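# Put blue spool on empty post, reseat frame

## Task

Set the blue spool upright and centred on a post that has nothing on it, and return the frame to its resting supports. Both must stay put on their own after the robots let go. The robots count as holding things in place, so that does not qualify. Finish by opening the grippers and pulling the arms away.

## Robot and tools

Robots: three identical i2rt Big YAM arms named arm1, arm2 and arm3. Each has six revolute joints, a two-finger gripper and a wrist camera. With joints 1 and 6 at zero and the hand held level and pointing forward, the wrist camera sits above the hand and looks toward the fingertips. The hand reaches roughly 1.0 m from the joint-1 axis. Joints move at different speeds, so the hand may sweep along a curved, wide path between postures. The arms run independently; a stalled arm does not hold up the others.

Cameras: arm1_cam_wrist, arm2_cam_wrist, arm3_cam_wrist, plus two fixed room cameras, cam_high and cam_low. All images are 672x504 pixels. Calibration data (OpenCV pinhole plus radial distortion, K, D, T_world_to_cam, pos_world) was given. It is approximate: fixed cameras may be off by a couple of degrees and several millimetres. Wrist-camera poses are derived from reported joint angles, so they carry extra error.

Frame: one shared scene frame, origin on the floor, +z up. "hand" means the point midway between the fingertips. The hand's z axis runs along the fingers, and the fingers open and close along its y axis. Each arm's foot has its own pose in this frame, and no result prints it.

Tool execute_actions. Arguments:
- actions: a list holding exactly one action, or an empty list. An empty list moves nothing and just returns state and images.
- cameras: optional list of camera names, or "all". Leaving it out or passing null gives every camera; [] gives none. An unknown name rejects the call.
An action is an object keyed by arm name. Each arm takes an object with a single key, "joints", which maps joint names to absolute target values. These are goals to reach, not offsets:
- joint1_rad: -2.879 to 2.879 rad. Base rotation; positive is counter-clockwise seen from above; 0 points along the foot's facing.
- joint2_rad: 0 to 3.141 rad. Shoulder; 0 means the upper arm lies back and about level, and increasing raises it and brings it forward.
- joint3_rad: 0 to 3.019 rad. Elbow; 0 is fully folded, and increasing opens it.
- joint4_rad: -1.692 to 1.57 rad. Hand pitch; positive tilts the fingers up.
- joint5_rad: -1.57 to 1.57 rad. Sideways hand swing; positive goes to the arm's right.
- joint6_rad: -2.094 to 2.094 rad. Hand roll; positive is clockwise viewed from behind the hand.
- gripper_m: 0 to 0.093 m, the gap between the fingertips. Each finger squeezes at about 50-62 N at most.
Arrival tolerances are ±0.045, 0.14, 0.09, 0.055, 0.03 and 0.035 rad for joints 1-6, and ±0.003 m for the gripper. All motions in one action start together and may finish at different times. A single action runs for 15 s at most. A joint or arm you leave out may keep pushing toward an earlier target. An unknown key or an out-of-range number rejects the whole call, and nothing moves. Example: {"arm1": {"joints": {"gripper_m": 0.05}}, "arm2": {"joints": {"joint1_rad": 0.3}}}.

Tool wait: seconds, 0 to 10. It sends no new command and returns the same state and images as an empty action.

Tool zoom_image: camera (one of the five names) and region [x0, y0, x1, y1] in that camera's pixels, with the origin at top-left. The region can be at most 504x504, and the camera must have a full image in the latest result.

Tool read_manual: optional section, "licences". It only returns licence text.

Tool finished_scene: scene, the number of the current scene. It closes the scene permanently and reports success. The goal must already be met and stable. If the task was not met, it is not retried.

Result lines:
- joint_positions: the measured joint angles and gripper gap.
- pictures: the order of the returned images.
- Joint torques: raw drive output per arm joint. These are offset, scaled and noisy, so treat them only as a rough hint of load.
- joint_status: how each commanded motion ended. "off_target" means the joint stopped short and may still be pushing. "contact_stop" and "time_out" mean it holds where it stopped. After a time_out, though, a joint can keep a target close by and keep pushing; on_its_own names such joints. "not_followed" means the self/arm collision check withheld that arm's targets. This comes with a "joint command not followed" line and usually a "cause:" line, and the arm may retry those targets later. The gripper part of the action still runs.
- on_its_own: what the arms are doing that this call did not command. "held at" shows the target held, not the actual position. To relieve a pushing joint, command it to its reported position.
- MOTOR HOT: a warning from 85 °C. OVER-TEMPERATURE FAULT: at 100 °C, the arm goes limp and drops until it cools. Its joints then read "limit_stop_at_motor_heat"; resend the targets afterwards.
If a call reports a stop, later movement or finish calls in that same reply are skipped.

Timing: the world keeps running while you compose a reply, and the arms hold their last command meanwhile. Fewer and shorter motions are better.

Avoid the following:
- Knocking anything off the work area or onto the floor, which fails the task.
- Hard contact between arms. A hard press fails and ends the run. The collision check ignores fingers, gripper housings and wrist cameras, and it may act too late.
- Long hard pushing. The arms do not stop on contact, and sustained pushing overheats motors, as does holding a load for a long time.
- Drops, slips and slams.
Loose objects may occasionally get nudged by outside disturbances, so recheck positions before releasing.

Each tool is called after "Request:" as name(argument=value, ...) on one line, values as JSON.

## Session

Request:
execute_actions(actions=[])

Scene clock: 0.00 s.
Joint torques (N m, as the arm reports them, + toward a larger angle): no reading
arm1.joint_positions: joint1_rad=-0.449 joint2_rad=+0.469 joint3_rad=+1.316 joint4_rad=-1.263 joint5_rad=-0.307 joint6_rad=+0.329 gripper_m=+0.095
arm1.joint_status: not commanded
arm1.hand: x=+1.2521 y=+0.0284 z=+1.3283 quat_wxyz=(-0.092, -0.803, +0.233, +0.540) (m; scene frame)
arm2.joint_positions: joint1_rad=-0.177 joint2_rad=+0.531 joint3_rad=+1.401 joint4_rad=-1.139 joint5_rad=+0.235 joint6_rad=-0.303 gripper_m=+0.095
arm2.joint_status: not commanded
arm2.hand: x=-0.6961 y=+1.0452 z=+1.4160 quat_wxyz=(-0.380, -0.411, -0.679, +0.475) (m; scene frame)
arm3.joint_positions: joint1_rad=-0.107 joint2_rad=+0.459 joint3_rad=+1.354 joint4_rad=-1.126 joint5_rad=+0.112 joint6_rad=-0.190 gripper_m=+0.095
arm3.joint_status: not commanded
arm3.hand: x=-0.5956 y=-1.1184 z=+1.4176 quat_wxyz=(-0.594, +0.385, -0.681, -0.186) (m; scene frame)
pictures: arm1_cam_wrist, arm2_cam_wrist, arm3_cam_wrist, cam_high, cam_low
Images, in order (width x height): arm1_cam_wrist 672x504, arm2_cam_wrist 672x504, arm3_cam_wrist 672x504, cam_high 672x504, cam_low 672x504.

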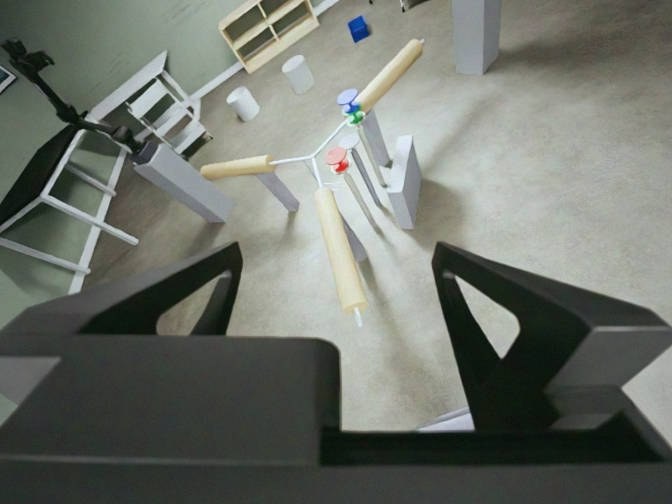

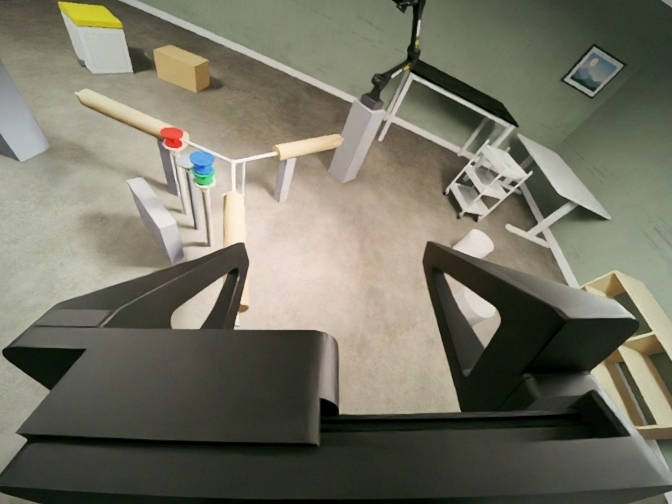

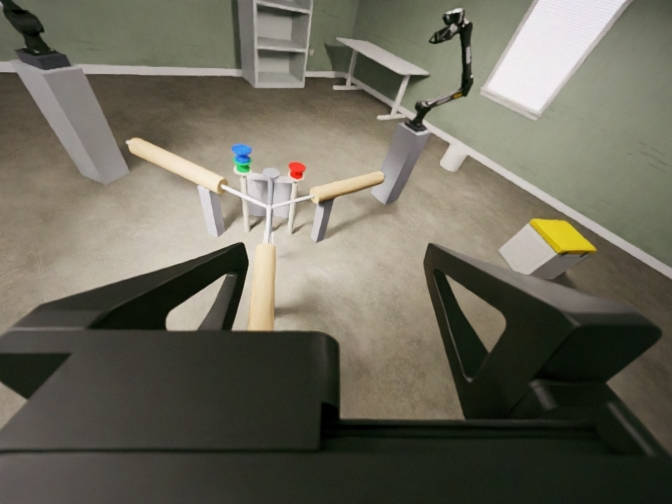

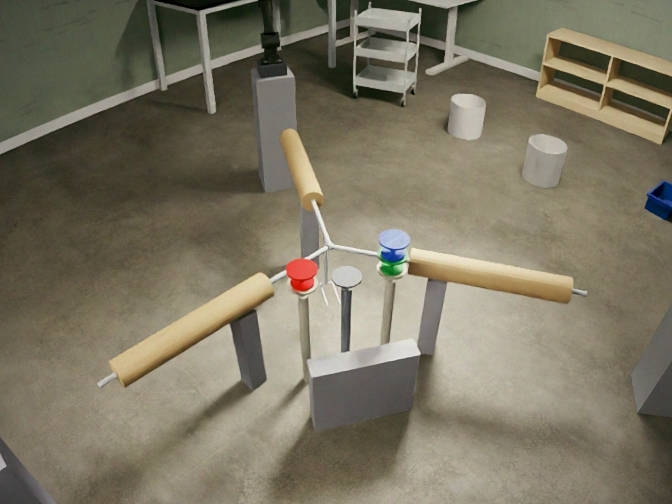

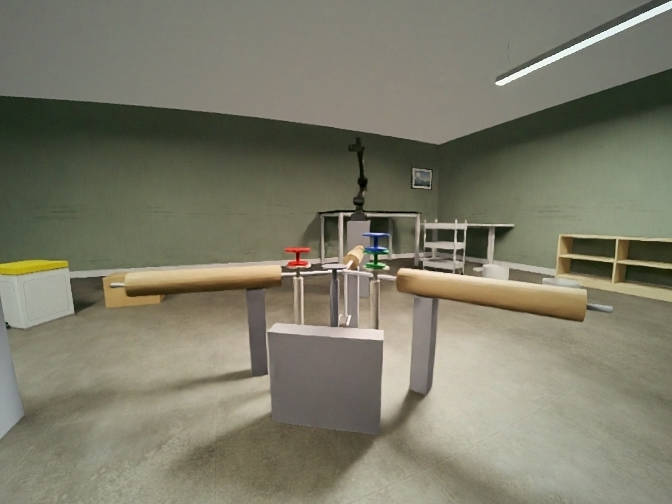

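Request:
zoom_image(camera="cam_high", region=[240, 190, 460, 355])

Request:
zoom_image(camera="cam_low", region=[250, 220, 430, 355])

Request:
zoom_image(camera="arm3_cam_wrist", region=[180, 130, 360, 265])

Region (240, 190, 460, 355) of cam_high's 672x504 image, scaled by 2.291, with more detail than that image has; it fills the top 378 rows of this view, and the rest is white.

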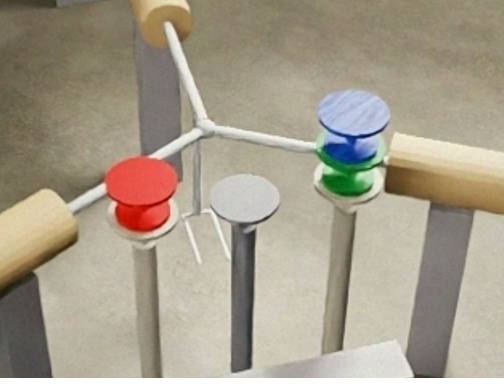

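Region (250, 220, 430, 355) of cam_low's 672x504 image, scaled by 2.800, with more detail than that image has; it fills the top 378 rows of this view, and the rest is white.

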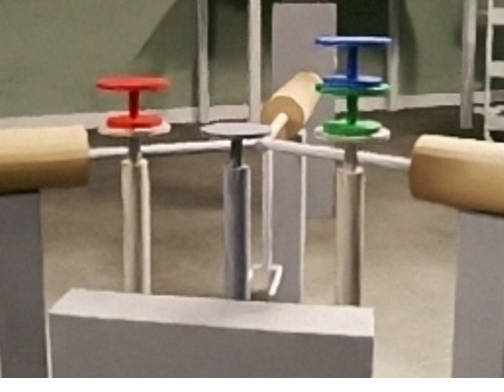

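Region (180, 130, 360, 265) of arm3_cam_wrist's 672x504 image, scaled by 2.800, with more detail than that image has; it fills the top 378 rows of this view, and the rest is white.

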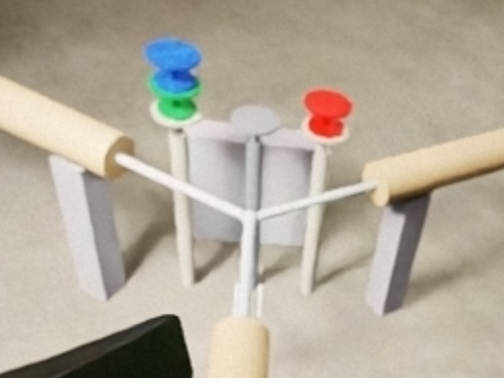

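Request:
execute_actions(actions=[{"arm1":{"joints":{"joint1_rad":0.229,"joint2_rad":2.135,"joint3_rad":1.176,"joint4_rad":-0.612,"joint5_rad":0,"joint6_rad":0.269,"gripper_m":0.07}},"arm2":{"joints":{"joint1_rad":-0.049,"joint2_rad":2.258,"joint3_rad":1.312,"joint4_rad":-0.625,"joint5_rad":0,"joint6_rad":0.016,"gripper_m":0.07}},"arm3":{"joints":{"joint1_rad":0.044,"joint2_rad":2.105,"joint3_rad":0.874,"joint4_rad":-0.34,"joint5_rad":0,"joint6_rad":0.072,"gripper_m":0.07}}}])

Scene clock: 66.53 s.
Joint torques (N m, as the arm reports them, + toward a larger angle): arm1=[  0.36 -13.3    4.75   0.     0.07   0.  ] | arm2=[  1.98 -21.26   7.16   0.48  -0.2    0.13] | arm3=[  0.84 -11.54   3.09   1.14  -0.1    0.01]
arm1.joint_positions: joint1_rad=+0.232 joint2_rad=+2.129 joint3_rad=+1.172 joint4_rad=-0.619 joint5_rad=-0.001 joint6_rad=+0.276 gripper_m=+0.070
arm1.joint_status: all done
arm1.hand: x=+0.9677 y=-0.1169 z=+0.6283 quat_wxyz=(+0.004, -1.000, +0.018, -0.010) (m; scene frame)
arm2.joint_positions: joint1_rad=-0.060 joint2_rad=+2.251 joint3_rad=+1.303 joint4_rad=-0.632 joint5_rad=+0.004 joint6_rad=+0.008 gripper_m=+0.070
arm2.joint_status: all done
arm2.hand: x=-0.4740 y=+0.7845 z=+0.6357 quat_wxyz=(-0.001, -0.519, -0.855, -0.006) (m; scene frame)
arm3.joint_positions: joint1_rad=+0.033 joint2_rad=+2.108 joint3_rad=+0.870 joint4_rad=-0.357 joint5_rad=+0.003 joint6_rad=+0.064 gripper_m=+0.070
arm3.joint_status: all done
arm3.hand: x=-0.5364 y=-0.9101 z=+0.6320 quat_wxyz=(+0.008, +0.483, -0.876, +0.005) (m; scene frame)
pictures: arm1_cam_wrist, arm2_cam_wrist, arm3_cam_wrist, cam_high, cam_low
camera_calibration (this result's frames):
arm1_cam_wrist: T_world_to_cam=[[0.0440763, 0.998884, 0.0169566, 0.0601427], [0.801323, -0.0454848, 0.5965, -1.15074], [0.596606, -0.0127038, -0.802434, 0.0485435], [0, 0, 0, 1]] pos_world=[0.890501, -0.1118, 0.724348]
arm2_cam_wrist: T_world_to_cam=[[-0.881823, -0.471202, -0.018877, -0.0396257], [-0.391944, 0.710064, 0.584969, -1.11005], [-0.262234, 0.523238, -0.810836, 0.108241], [0, 0, 0, 1]] pos_world=[-0.441637, 0.7129, 0.736364]
arm3_cam_wrist: T_world_to_cam=[[0.848366, -0.529408, -0.00151367, -0.0240947], [-0.424899, -0.682592, 0.594584, -1.21994], [-0.31581, -0.503781, -0.804032, 0.00302795], [0, 0, 0, 1]] pos_world=[-0.496952, -0.84395, 0.727753]
Images, in order (width x height): arm1_cam_wrist 672x504, arm2_cam_wrist 672x504, arm3_cam_wrist 672x504, cam_high 672x504, cam_low 672x504.

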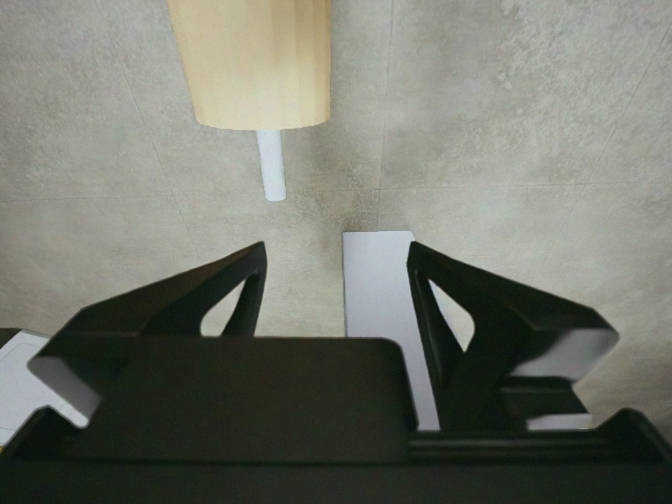

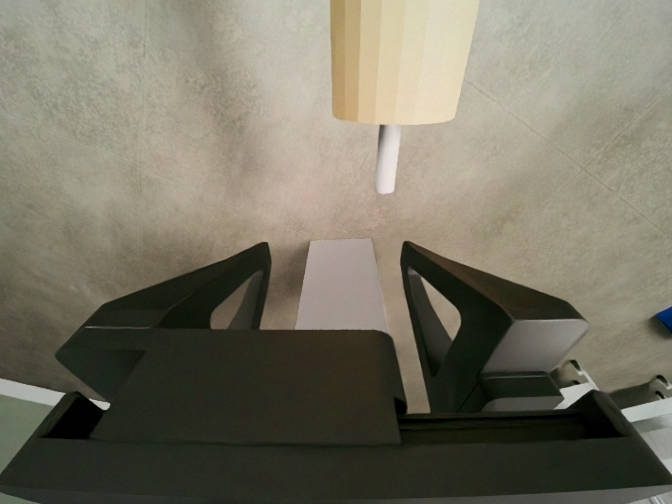

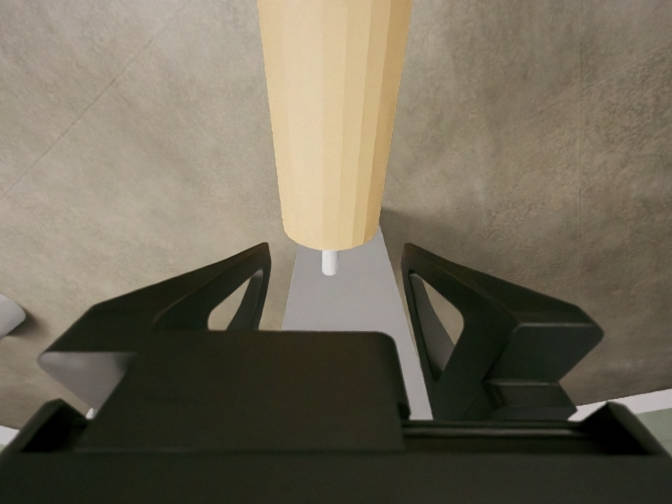

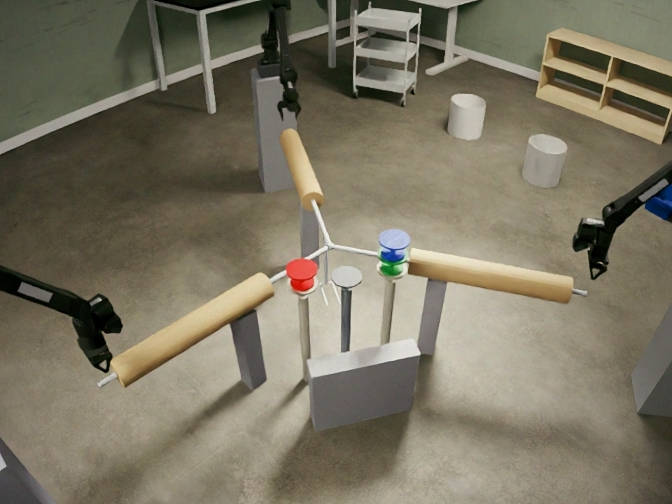

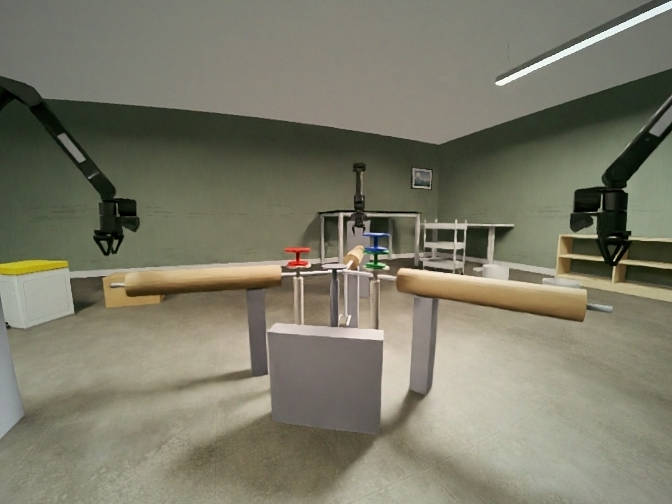

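Request:
execute_actions(actions=[{"arm1":{"joints":{"joint1_rad":0.318,"joint2_rad":2.208,"joint3_rad":1.226,"joint4_rad":-0.589,"joint6_rad":0.36}},"arm2":{"joints":{"joint1_rad":-0.144,"joint2_rad":2.342,"joint3_rad":1.362,"joint4_rad":-0.591,"joint6_rad":-0.081}},"arm3":{"joints":{"joint1_rad":0.075,"joint2_rad":2.146,"joint3_rad":0.63,"joint4_rad":-0.055,"joint6_rad":0.11}}}], cameras=[])

Request:
execute_actions(actions=[{"arm1":{"joints":{"joint2_rad":2.427,"joint3_rad":1.294,"joint4_rad":-0.438}},"arm2":{"joints":{"joint2_rad":2.556,"joint3_rad":1.454,"joint4_rad":-0.469}},"arm3":{"joints":{"joint2_rad":2.47,"joint3_rad":0.756,"joint4_rad":0.143}}}])

Scene clock: 91.40 s.
Joint torques (N m, as the arm reports them, + toward a larger angle): arm1=[  0.26 -13.2    6.42  -0.03   0.02   0.18] | arm2=[  1.62 -20.74   8.14   0.4   -0.13  -0.04] | arm3=[ 0.71 -9.16  1.11  1.15 -0.09  0.01]
arm1.joint_positions: joint1_rad=+0.324 joint2_rad=+2.194 joint3_rad=+1.196 joint4_rad=-0.596 joint5_rad=+0.000 joint6_rad=+0.352 gripper_m=+0.070
arm1.joint_status: all done
arm1.hand: x=+0.9803 y=-0.1607 z=+0.6019 quat_wxyz=(+0.008, -1.000, +0.010, -0.019) (m; scene frame)
arm2.joint_positions: joint1_rad=-0.150 joint2_rad=+2.323 joint3_rad=+1.338 joint4_rad=-0.599 joint5_rad=+0.001 joint6_rad=-0.072 gripper_m=+0.070
arm2.joint_status: all done
arm2.hand: x=-0.5146 y=+0.7594 z=+0.6058 quat_wxyz=(+0.000, -0.523, -0.852, -0.008) (m; scene frame)
arm3.joint_positions: joint1_rad=+0.065 joint2_rad=+2.144 joint3_rad=+0.624 joint4_rad=-0.071 joint5_rad=+0.003 joint6_rad=+0.102 gripper_m=+0.070
arm3.joint_status: all done
arm3.hand: x=-0.5901 y=-0.9881 z=+0.6018 quat_wxyz=(+0.007, +0.480, -0.877, +0.004) (m; scene frame)
pictures: none
No camera images: the call's "cameras" was empty. Leave "cameras" out to get every camera's image.

Scene clock: 92.70 s.
Joint torques (N m, as the arm reports them, + toward a larger angle): arm1=[  0.33 -15.85   3.63  -0.1    0.1    0.15] | arm2=[  1.59 -23.66   5.57   0.32  -0.14  -0.02] | arm3=[ 0.72 -6.42 -1.14  0.47 -0.32 -0.01]
arm1.joint_positions: joint1_rad=+0.324 joint2_rad=+2.436 joint3_rad=+1.288 joint4_rad=-0.444 joint5_rad=-0.002 joint6_rad=+0.354 gripper_m=+0.070
arm1.joint_status: all done
arm1.hand: x=+0.9761 y=-0.1623 z=+0.5007 quat_wxyz=(+0.007, -1.000, +0.011, -0.018) (m; scene frame)
arm2.joint_positions: joint1_rad=-0.150 joint2_rad=+2.560 joint3_rad=+1.445 joint4_rad=-0.474 joint5_rad=+0.001 joint6_rad=-0.073 gripper_m=+0.070
arm2.joint_status: all done
arm2.hand: x=-0.5127 y=+0.7587 z=+0.5025 quat_wxyz=(+0.002, -0.523, -0.852, -0.009) (m; scene frame)
arm3.joint_positions: joint1_rad=+0.065 joint2_rad=+2.402 joint3_rad=+0.774 joint4_rad=+0.150 joint5_rad=+0.009 joint6_rad=+0.105 gripper_m=+0.070
arm3.joint_status: all done
arm3.hand: x=-0.5670 y=-0.9440 z=+0.5269 quat_wxyz=(-0.042, +0.478, -0.877, -0.025) (m; scene frame)
pictures: arm1_cam_wrist, arm2_cam_wrist, arm3_cam_wrist, cam_high, cam_low
camera_calibration (this result's frames):
arm1_cam_wrist: T_world_to_cam=[[0.0301067, 0.999302, 0.0221314, 0.118324], [0.792533, -0.0373577, 0.608684, -1.07966], [0.609085, -0.000785614, -0.793104, -0.0743798], [0, 0, 0, 1]] pos_world=[0.897409, -0.158634, 0.595563]
arm2_cam_wrist: T_world_to_cam=[[-0.886421, -0.462323, -0.0226848, -0.0956111], [-0.38461, 0.708381, 0.591838, -1.02737], [-0.257551, 0.533343, -0.805738, -0.00423905], [0, 0, 0, 1]] pos_world=[-0.480982, 0.68583, 0.602455]
arm3_cam_wrist: T_world_to_cam=[[0.843774, -0.536659, -0.0065825, -0.0230062], [-0.463012, -0.734073, 0.496746, -1.21226], [-0.271415, -0.416094, -0.867871, 0.0333335], [0, 0, 0, 1]] pos_world=[-0.53283, -0.888362, 0.630962]
Images, in order (width x height): arm1_cam_wrist 672x504, arm2_cam_wrist 672x504, arm3_cam_wrist 672x504, cam_high 672x504, cam_low 672x504.

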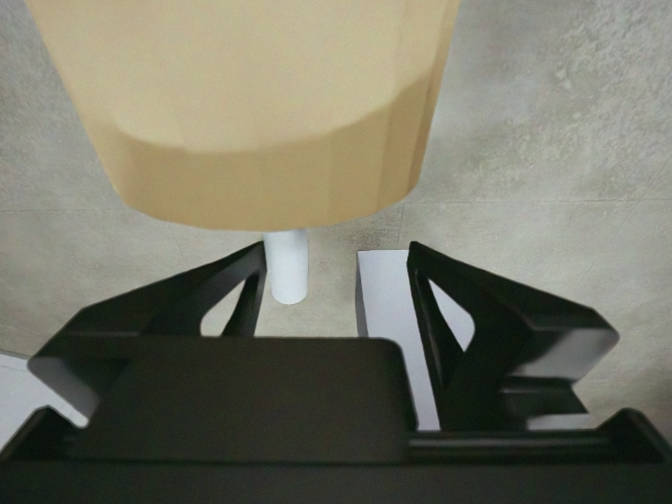

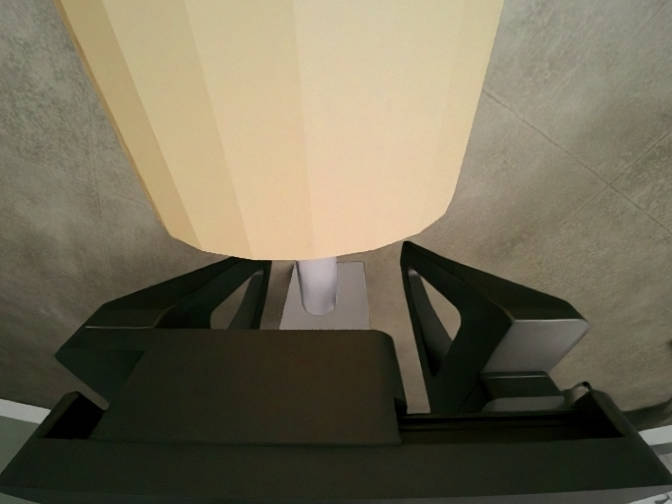

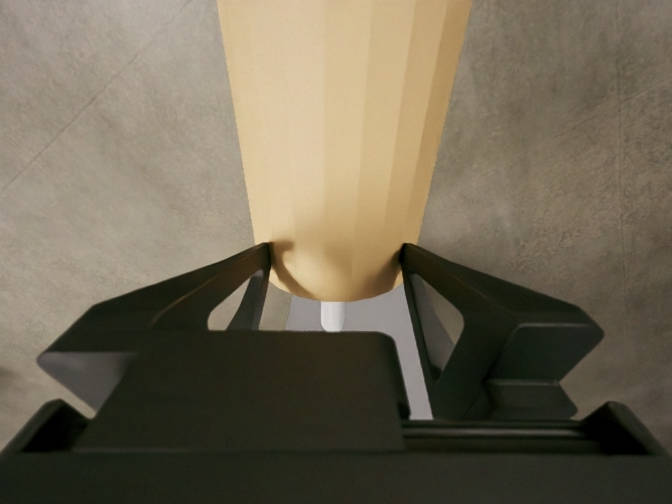

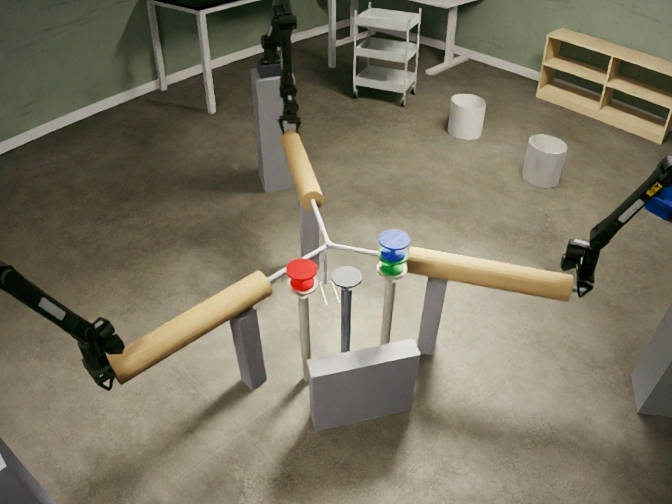

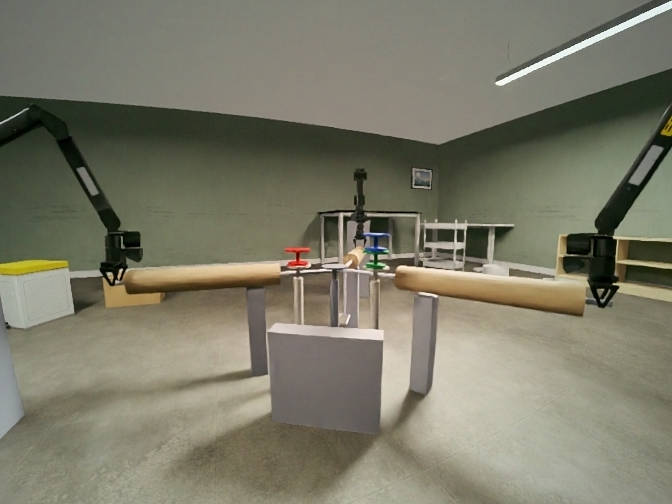

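Request:
execute_actions(actions=[{"arm1":{"joints":{"joint1_rad":0.353,"joint3_rad":1.335,"joint4_rad":-0.475,"joint6_rad":0.395}},"arm2":{"joints":{"joint1_rad":-0.12}},"arm3":{"joints":{"joint2_rad":2.246,"joint3_rad":0.606,"joint4_rad":0.069}}}], cameras=[])

Request:
execute_actions(actions=[{"arm3":{"joints":{"joint2_rad":2.38,"joint3_rad":0.65,"joint4_rad":0.13}}}], cameras=[])

Request:
execute_actions(actions=[{"arm3":{"joints":{"joint2_rad":2.5,"joint3_rad":0.738,"joint4_rad":0.2}}}])

Scene clock: 114.43 s.
Joint torques (N m, as the arm reports them, + toward a larger angle): arm1=[  1.73 -15.87   5.35  -0.7    0.08   0.18] | arm2=[  1.87 -23.49   5.65   0.34  -0.13  -0.03] | arm3=[  0.71 -10.73  -0.33   0.46  -0.12   0.  ]
arm1.joint_positions: joint1_rad=+0.343 joint2_rad=+2.436 joint3_rad=+1.308 joint4_rad=-0.467 joint5_rad=-0.002 joint6_rad=+0.387 gripper_m=+0.070
arm1.joint_status: all done
arm1.hand: x=+0.9732 y=-0.1735 z=+0.5038 quat_wxyz=(+0.007, -1.000, +0.018, -0.019) (m; scene frame)
arm2.joint_positions: joint1_rad=-0.129 joint2_rad=+2.560 joint3_rad=+1.445 joint4_rad=-0.474 joint5_rad=+0.001 joint6_rad=-0.073 gripper_m=+0.070
arm2.joint_status: all done
arm2.hand: x=-0.5027 y=+0.7630 z=+0.5026 quat_wxyz=(+0.002, -0.515, -0.857, -0.009) (m; scene frame)
arm3.joint_positions: joint1_rad=+0.065 joint2_rad=+2.263 joint3_rad=+0.607 joint4_rad=+0.073 joint5_rad=+0.004 joint6_rad=+0.105 gripper_m=+0.070
arm3.joint_status: all done
arm3.hand: x=-0.5984 y=-1.0047 z=+0.5694 quat_wxyz=(+0.003, +0.479, -0.878, +0.002) (m; scene frame)
pictures: none
No camera images: the call's "cameras" was empty. Leave "cameras" out to get every camera's image.

Scene clock: 115.33 s.
Joint torques (N m, as the arm reports them, + toward a larger angle): arm1=[  1.45 -15.82   5.34  -0.7    0.09   0.17] | arm2=[  1.92 -23.5    5.71   0.34  -0.14  -0.03] | arm3=[  0.74 -10.02  -0.94   0.99  -0.12   0.  ]
arm1.joint_positions: joint1_rad=+0.343 joint2_rad=+2.436 joint3_rad=+1.308 joint4_rad=-0.467 joint5_rad=-0.002 joint6_rad=+0.387 gripper_m=+0.070
arm1.joint_status: not commanded
arm1.hand: x=+0.9732 y=-0.1735 z=+0.5038 quat_wxyz=(+0.007, -1.000, +0.018, -0.019) (m; scene frame)
arm2.joint_positions: joint1_rad=-0.129 joint2_rad=+2.560 joint3_rad=+1.445 joint4_rad=-0.474 joint5_rad=+0.001 joint6_rad=-0.073 gripper_m=+0.070
arm2.joint_status: not commanded
arm2.hand: x=-0.5027 y=+0.7630 z=+0.5026 quat_wxyz=(+0.002, -0.515, -0.857, -0.009) (m; scene frame)
arm3.joint_positions: joint1_rad=+0.065 joint2_rad=+2.380 joint3_rad=+0.651 joint4_rad=+0.120 joint5_rad=+0.004 joint6_rad=+0.105 gripper_m=+0.070
arm3.joint_status: all done
arm3.hand: x=-0.6016 y=-1.0109 z=+0.5368 quat_wxyz=(+0.014, +0.479, -0.877, +0.010) (m; scene frame)
pictures: none
No camera images: the call's "cameras" was empty. Leave "cameras" out to get every camera's image.

Scene clock: 116.13 s.
Joint torques (N m, as the arm reports them, + toward a larger angle): arm1=[  1.49 -15.87   5.34  -0.71   0.08   0.17] | arm2=[  1.93 -23.44   5.68   0.32  -0.14  -0.03] | arm3=[ 0.77 -9.99 -1.18  1.07 -0.12  0.  ]
arm1.joint_positions: joint1_rad=+0.343 joint2_rad=+2.436 joint3_rad=+1.308 joint4_rad=-0.467 joint5_rad=-0.002 joint6_rad=+0.387 gripper_m=+0.070
arm1.joint_status: not commanded
arm1.hand: x=+0.9732 y=-0.1735 z=+0.5038 quat_wxyz=(+0.007, -1.000, +0.018, -0.019) (m; scene frame)
arm2.joint_positions: joint1_rad=-0.129 joint2_rad=+2.560 joint3_rad=+1.445 joint4_rad=-0.474 joint5_rad=+0.001 joint6_rad=-0.073 gripper_m=+0.070
arm2.joint_status: not commanded
arm2.hand: x=-0.5027 y=+0.7630 z=+0.5026 quat_wxyz=(+0.002, -0.515, -0.857, -0.009) (m; scene frame)
arm3.joint_positions: joint1_rad=+0.065 joint2_rad=+2.495 joint3_rad=+0.742 joint4_rad=+0.188 joint5_rad=+0.004 joint6_rad=+0.105 gripper_m=+0.070
arm3.joint_status: all done
arm3.hand: x=-0.5909 y=-0.9892 z=+0.5001 quat_wxyz=(-0.004, +0.479, -0.878, -0.003) (m; scene frame)
pictures: arm1_cam_wrist, arm2_cam_wrist, arm3_cam_wrist, cam_high, cam_low
camera_calibration (this result's frames):
arm1_cam_wrist: T_world_to_cam=[[0.0441344, 0.998731, 0.0242602, 0.114777], [0.790864, -0.0497653, 0.609965, -1.08086], [0.610398, -0.00773391, -0.792057, -0.0731548], [0, 0, 0, 1]] pos_world=[0.894398, -0.168986, 0.598556]
arm2_cam_wrist: T_world_to_cam=[[-0.876893, -0.480154, -0.022588, -0.0663907], [-0.398879, 0.700632, 0.591616, -1.02781], [-0.268241, 0.527794, -0.805903, -0.00488894], [0, 0, 0, 1]] pos_world=[-0.469501, 0.69082, 0.60263]
arm3_cam_wrist: T_world_to_cam=[[0.843871, -0.536536, -0.0031143, -0.0288518], [-0.438981, -0.69375, 0.57097, -1.22621], [-0.308507, -0.480458, -0.820965, -0.124292], [0, 0, 0, 1]] pos_world=[-0.55228, -0.925879, 0.597999]
Images, in order (width x height): arm1_cam_wrist 672x504, arm2_cam_wrist 672x504, arm3_cam_wrist 672x504, cam_high 672x504, cam_low 672x504.

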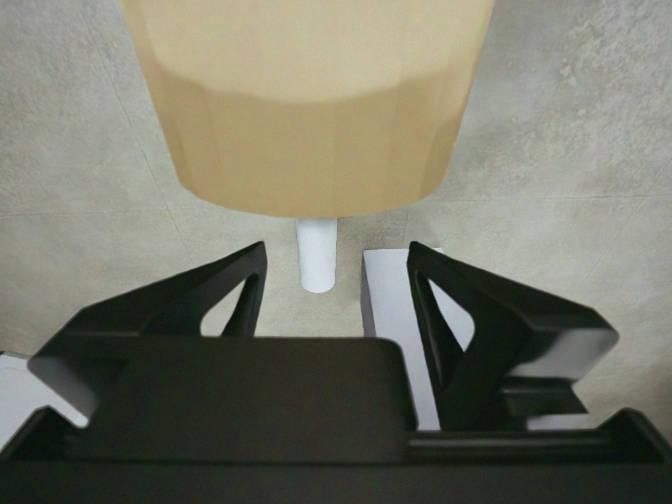

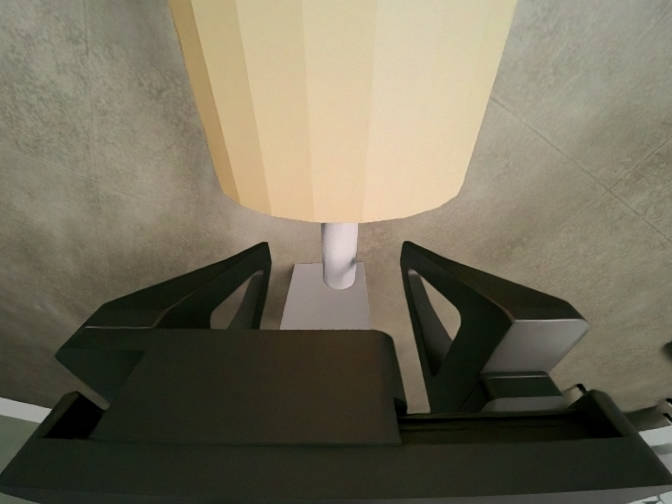

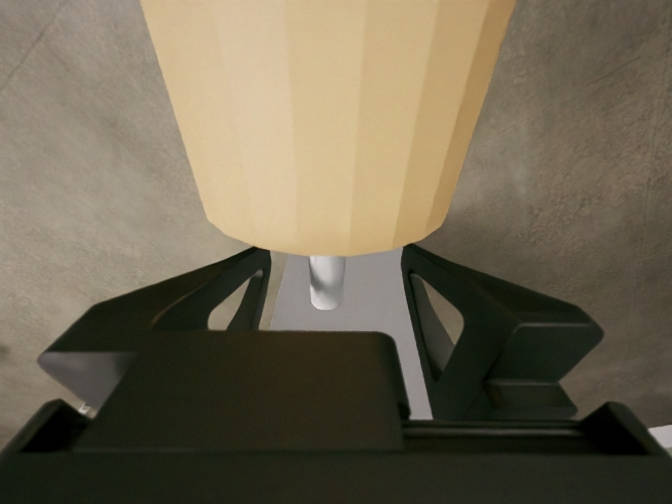

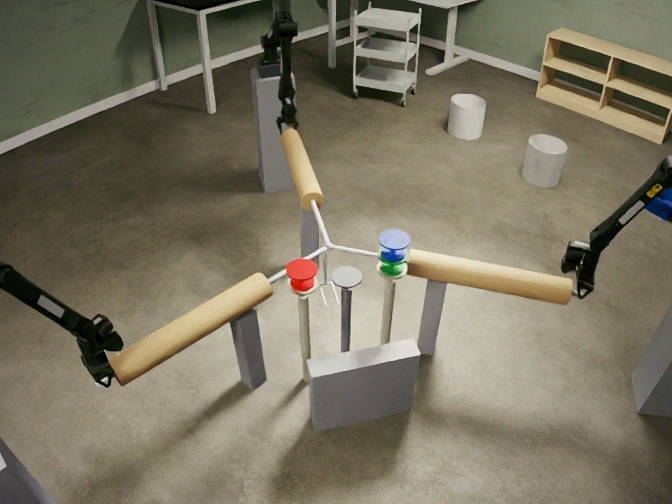

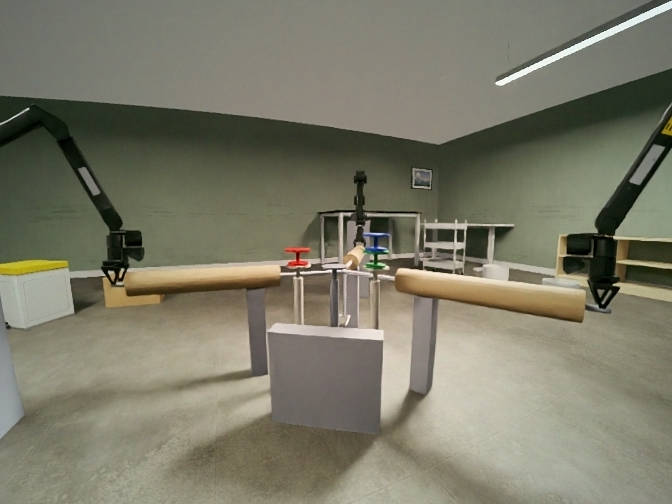

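Request:
zoom_image(camera="cam_low", region=[550, 250, 650, 325])

Request:
zoom_image(camera="cam_low", region=[80, 240, 180, 315])

Region (550, 250, 650, 325) of cam_low's 672x504 image, scaled by 5.040, with more detail than that image has; it fills the top 378 rows of this view, and the rest is white.

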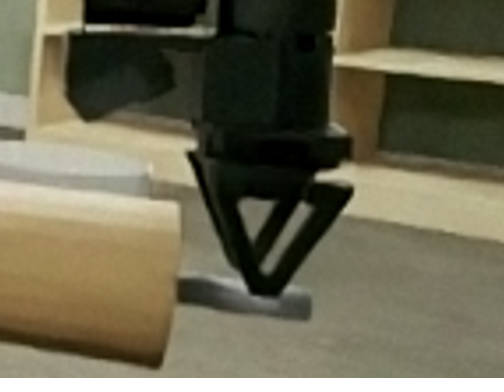

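Region (80, 240, 180, 315) of cam_low's 672x504 image, scaled by 5.040, with more detail than that image has; it fills the top 378 rows of this view, and the rest is white.

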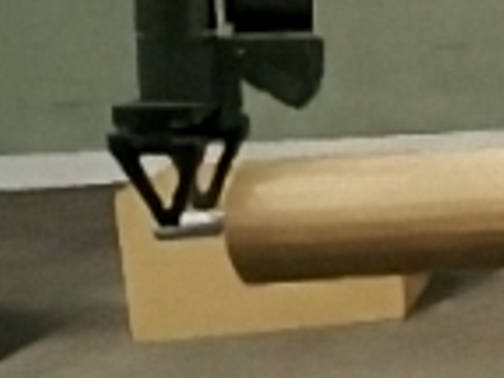

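Request:
execute_actions(actions=[{"arm1":{"joints":{"joint1_rad":0.37,"joint2_rad":2.485,"joint3_rad":1.355,"joint4_rad":-0.425}},"arm2":{"joints":{"joint2_rad":2.61,"joint3_rad":1.485,"joint4_rad":-0.435}},"arm3":{"joints":{"joint1_rad":0.1,"joint2_rad":2.575,"joint3_rad":0.765,"joint4_rad":0.25}}}], cameras=[])

Request:
execute_actions(actions=[{"arm1":{"joints":{"gripper_m":0}},"arm2":{"joints":{"gripper_m":0}},"arm3":{"joints":{"gripper_m":0}}}])

Request:
zoom_image(camera="cam_low", region=[80, 200, 584, 340])

Scene clock: 131.43 s.
Joint torques (N m, as the arm reports them, + toward a larger angle): arm1=[  1.63 -13.65   5.11   0.06   0.09   0.17] | arm2=[  1.97 -20.6    7.06   0.62  -0.13  -0.02] | arm3=[  0.89 -10.03  -1.64   1.19  -0.1   -0.02]
arm1.joint_positions: joint1_rad=+0.360 joint2_rad=+2.462 joint3_rad=+1.331 joint4_rad=-0.433 joint5_rad=-0.002 joint6_rad=+0.388 gripper_m=+0.070
arm1.joint_status: all done
arm1.hand: x=+0.9657 y=-0.1856 z=+0.4942 quat_wxyz=(+0.002, -1.000, +0.010, -0.005) (m; scene frame)
arm2.joint_positions: joint1_rad=-0.129 joint2_rad=+2.579 joint3_rad=+1.460 joint4_rad=-0.445 joint5_rad=+0.001 joint6_rad=-0.073 gripper_m=+0.070
arm2.joint_status: all done
arm2.hand: x=-0.4996 y=+0.7561 z=+0.4949 quat_wxyz=(-0.008, -0.515, -0.857, -0.002) (m; scene frame)
arm3.joint_positions: joint1_rad=+0.087 joint2_rad=+2.571 joint3_rad=+0.769 joint4_rad=+0.235 joint5_rad=+0.003 joint6_rad=+0.105 gripper_m=+0.070
arm3.joint_status: all done
arm3.hand: x=-0.5997 y=-0.9922 z=+0.4774 quat_wxyz=(-0.003, +0.489, -0.872, -0.002) (m; scene frame)
pictures: none
No camera images: the call's "cameras" was empty. Leave "cameras" out to get every camera's image.

Scene clock: 132.10 s.
Joint torques (N m, as the arm reports them, + toward a larger angle): arm1=[  1.53 -13.65   5.09   0.05  -0.07   0.11] | arm2=[  1.8  -20.69   7.     0.58  -0.16  -0.02] | arm3=[  0.93 -10.24  -1.58   1.15  -0.03  -0.21]
arm1.joint_positions: joint1_rad=+0.360 joint2_rad=+2.462 joint3_rad=+1.331 joint4_rad=-0.433 joint5_rad=+0.002 joint6_rad=+0.393 gripper_m=+0.018
arm1.joint_status: gripper_m off_target (ended at +0.018, target +0.000)
arm1.hand: x=+0.9654 y=-0.1850 z=+0.4942 quat_wxyz=(+0.004, -1.000, +0.013, -0.004) (m; scene frame)
arm2.joint_positions: joint1_rad=-0.129 joint2_rad=+2.579 joint3_rad=+1.460 joint4_rad=-0.444 joint5_rad=+0.002 joint6_rad=-0.073 gripper_m=+0.017
arm2.joint_status: gripper_m off_target (ended at +0.017, target +0.000)
arm2.hand: x=-0.4998 y=+0.7561 z=+0.4947 quat_wxyz=(-0.008, -0.514, -0.857, -0.002) (m; scene frame)
arm3.joint_positions: joint1_rad=+0.087 joint2_rad=+2.571 joint3_rad=+0.769 joint4_rad=+0.236 joint5_rad=+0.002 joint6_rad=+0.128 gripper_m=+0.019
arm3.joint_status: gripper_m off_target (ended at +0.019, target +0.000)
arm3.hand: x=-0.5999 y=-0.9920 z=+0.4774 quat_wxyz=(-0.003, +0.479, -0.878, -0.003) (m; scene frame)
pictures: arm1_cam_wrist, arm2_cam_wrist, arm3_cam_wrist, cam_high, cam_low
camera_calibration (this result's frames):
arm1_cam_wrist: T_world_to_cam=[[0.0331488, 0.999327, 0.0156822, 0.141798], [0.809422, -0.0360473, 0.58612, -1.07297], [0.586291, -0.00673566, -0.810073, -0.0436965], [0, 0, 0, 1]] pos_world=[0.889406, -0.180674, 0.591269]
arm2_cam_wrist: T_world_to_cam=[[-0.876687, -0.480673, -0.0193335, -0.0683925], [-0.404225, 0.714276, 0.571325, -1.02012], [-0.260811, 0.508688, -0.820496, 0.0185353], [0, 0, 0, 1]] pos_world=[-0.467484, 0.686346, 0.596708]
arm3_cam_wrist: T_world_to_cam=[[0.843464, -0.537163, -0.0049549, -0.022767], [-0.43809, -0.693177, 0.572348, -1.2187], [-0.310879, -0.480585, -0.819996, -0.149036], [0, 0, 0, 1]] pos_world=[-0.56103, -0.92863, 0.5752]
Images, in order (width x height): arm1_cam_wrist 672x504, arm2_cam_wrist 672x504, arm3_cam_wrist 672x504, cam_high 672x504, cam_low 672x504.

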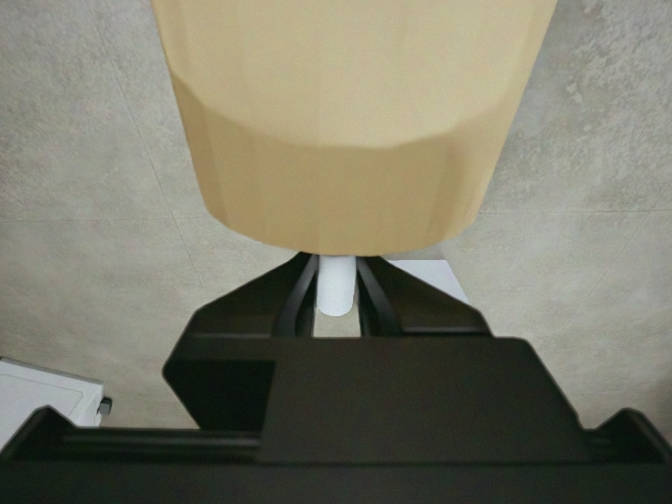

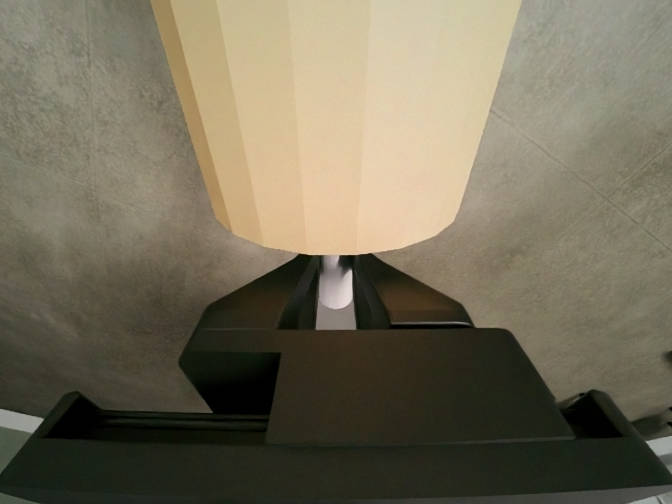

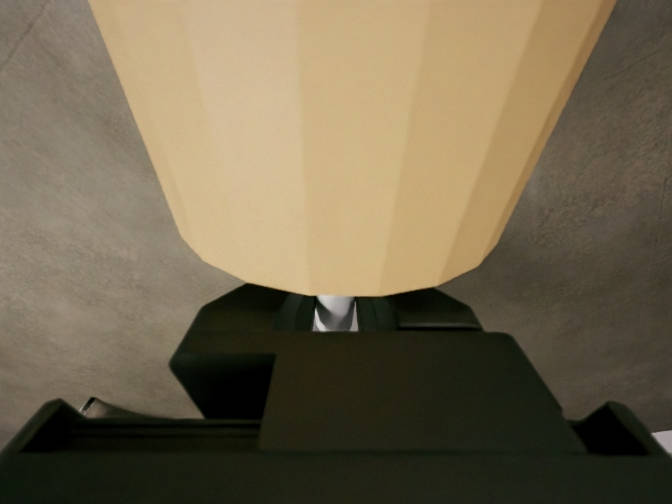

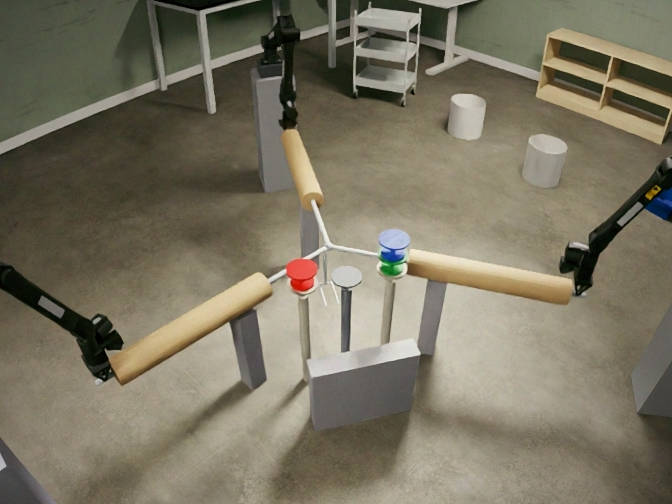

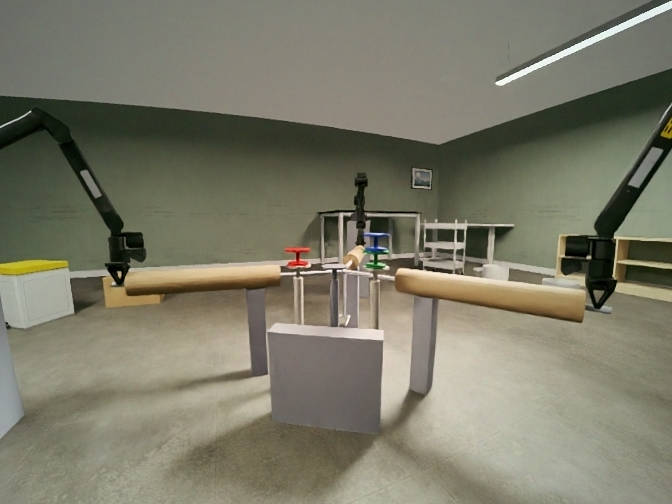

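Region (80, 200, 584, 340) of cam_low's 672x504 image, scaled by 1.000.

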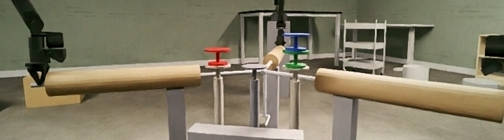

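Request:
execute_actions(actions=[{"arm1":{"joints":{"gripper_m":0.04}},"arm2":{"joints":{"gripper_m":0.04}}}], cameras=[])

Request:
execute_actions(actions=[{"arm1":{"joints":{"joint2_rad":2.51,"joint4_rad":-0.405}},"arm2":{"joints":{"joint2_rad":2.64,"joint4_rad":-0.415}}}], cameras=[])

Request:
execute_actions(actions=[{"arm1":{"joints":{"gripper_m":0}},"arm2":{"joints":{"gripper_m":0}}}], cameras=["cam_low"])

Request:
zoom_image(camera="cam_low", region=[550, 250, 650, 325])

Scene clock: 140.47 s.
Joint torques (N m, as the arm reports them, + toward a larger angle): arm1=[  1.5  -13.63   5.13   0.04  -0.07   0.11] | arm2=[  1.79 -20.87   7.01   0.57  -0.17  -0.04] | arm3=[  0.89 -10.2   -1.59   1.16  -0.03  -0.21]
arm1.joint_positions: joint1_rad=+0.360 joint2_rad=+2.462 joint3_rad=+1.331 joint4_rad=-0.433 joint5_rad=+0.002 joint6_rad=+0.393 gripper_m=+0.040
arm1.joint_status: all done
arm1.hand: x=+0.9654 y=-0.1850 z=+0.4942 quat_wxyz=(+0.004, -1.000, +0.013, -0.004) (m; scene frame)
arm2.joint_positions: joint1_rad=-0.129 joint2_rad=+2.579 joint3_rad=+1.460 joint4_rad=-0.444 joint5_rad=+0.002 joint6_rad=-0.073 gripper_m=+0.040
arm2.joint_status: all done
arm2.hand: x=-0.4998 y=+0.7561 z=+0.4947 quat_wxyz=(-0.008, -0.514, -0.857, -0.002) (m; scene frame)
arm3.joint_positions: joint1_rad=+0.087 joint2_rad=+2.571 joint3_rad=+0.769 joint4_rad=+0.236 joint5_rad=+0.002 joint6_rad=+0.128 gripper_m=+0.019
arm3.joint_status: not commanded
arm3.hand: x=-0.5999 y=-0.9920 z=+0.4774 quat_wxyz=(-0.003, +0.479, -0.878, -0.003) (m; scene frame)
pictures: none
No camera images: the call's "cameras" was empty. Leave "cameras" out to get every camera's image.

Scene clock: 141.20 s.
Joint torques (N m, as the arm reports them, + toward a larger angle): arm1=[  1.53 -13.92   4.96   0.03  -0.07   0.1 ] | arm2=[  2.01 -20.95   6.45   0.56  -0.18  -0.03] | arm3=[  0.96 -10.11  -1.58   1.15  -0.04  -0.21]
arm1.joint_positions: joint1_rad=+0.360 joint2_rad=+2.490 joint3_rad=+1.331 joint4_rad=-0.415 joint5_rad=+0.002 joint6_rad=+0.393 gripper_m=+0.040
arm1.joint_status: all done
arm1.hand: x=+0.9722 y=-0.1824 z=+0.4805 quat_wxyz=(+0.005, -1.000, +0.013, -0.009) (m; scene frame)
arm2.joint_positions: joint1_rad=-0.129 joint2_rad=+2.616 joint3_rad=+1.462 joint4_rad=-0.426 joint5_rad=+0.002 joint6_rad=-0.073 gripper_m=+0.040
arm2.joint_status: all done
arm2.hand: x=-0.5038 y=+0.7658 z=+0.4762 quat_wxyz=(-0.002, -0.514, -0.858, -0.006) (m; scene frame)
arm3.joint_positions: joint1_rad=+0.087 joint2_rad=+2.571 joint3_rad=+0.769 joint4_rad=+0.236 joint5_rad=+0.002 joint6_rad=+0.128 gripper_m=+0.019
arm3.joint_status: not commanded
arm3.hand: x=-0.5999 y=-0.9920 z=+0.4774 quat_wxyz=(-0.003, +0.479, -0.878, -0.003) (m; scene frame)
pictures: none
No camera images: the call's "cameras" was empty. Leave "cameras" out to get every camera's image.

Scene clock: 141.77 s.
Joint torques (N m, as the arm reports them, + toward a larger angle): arm1=[  1.46 -13.8    4.84  -0.03   0.13  -0.01] | arm2=[  1.82 -21.01   6.48   0.58  -0.26  -0.02] | arm3=[  0.84 -10.11  -1.6    1.13  -0.09  -0.22]
arm1.joint_positions: joint1_rad=+0.361 joint2_rad=+2.490 joint3_rad=+1.332 joint4_rad=-0.412 joint5_rad=-0.003 joint6_rad=+0.402 gripper_m=+0.019
arm1.joint_status: gripper_m off_target (ended at +0.019, target +0.000)
arm1.hand: x=+0.9716 y=-0.1842 z=+0.4806 quat_wxyz=(+0.002, -1.000, +0.017, -0.008) (m; scene frame)
arm2.joint_positions: joint1_rad=-0.129 joint2_rad=+2.616 joint3_rad=+1.462 joint4_rad=-0.425 joint5_rad=+0.004 joint6_rad=-0.073 gripper_m=+0.019
arm2.joint_status: gripper_m off_target (ended at +0.019, target +0.000)
arm2.hand: x=-0.5040 y=+0.7656 z=+0.4762 quat_wxyz=(-0.001, -0.514, -0.858, -0.005) (m; scene frame)
arm3.joint_positions: joint1_rad=+0.087 joint2_rad=+2.571 joint3_rad=+0.769 joint4_rad=+0.236 joint5_rad=+0.003 joint6_rad=+0.128 gripper_m=+0.019
arm3.joint_status: not commanded
arm3.hand: x=-0.5997 y=-0.9919 z=+0.4774 quat_wxyz=(-0.003, +0.479, -0.878, -0.003) (m; scene frame)
pictures: cam_low
Images, in order (width x height): cam_low 672x504.

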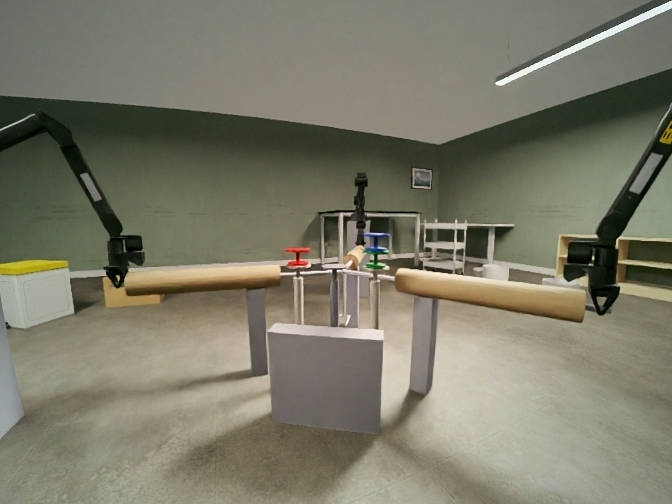

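Region (550, 250, 650, 325) of cam_low's 672x504 image, scaled by 5.040, with more detail than that image has; it fills the top 378 rows of this view, and the rest is white.

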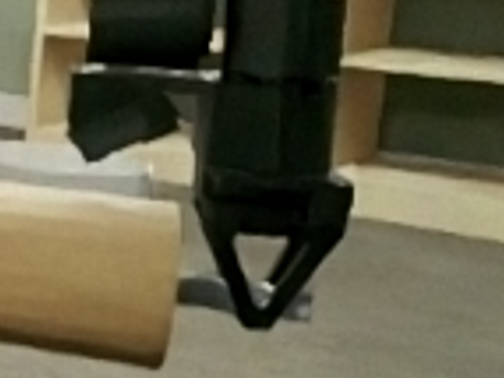

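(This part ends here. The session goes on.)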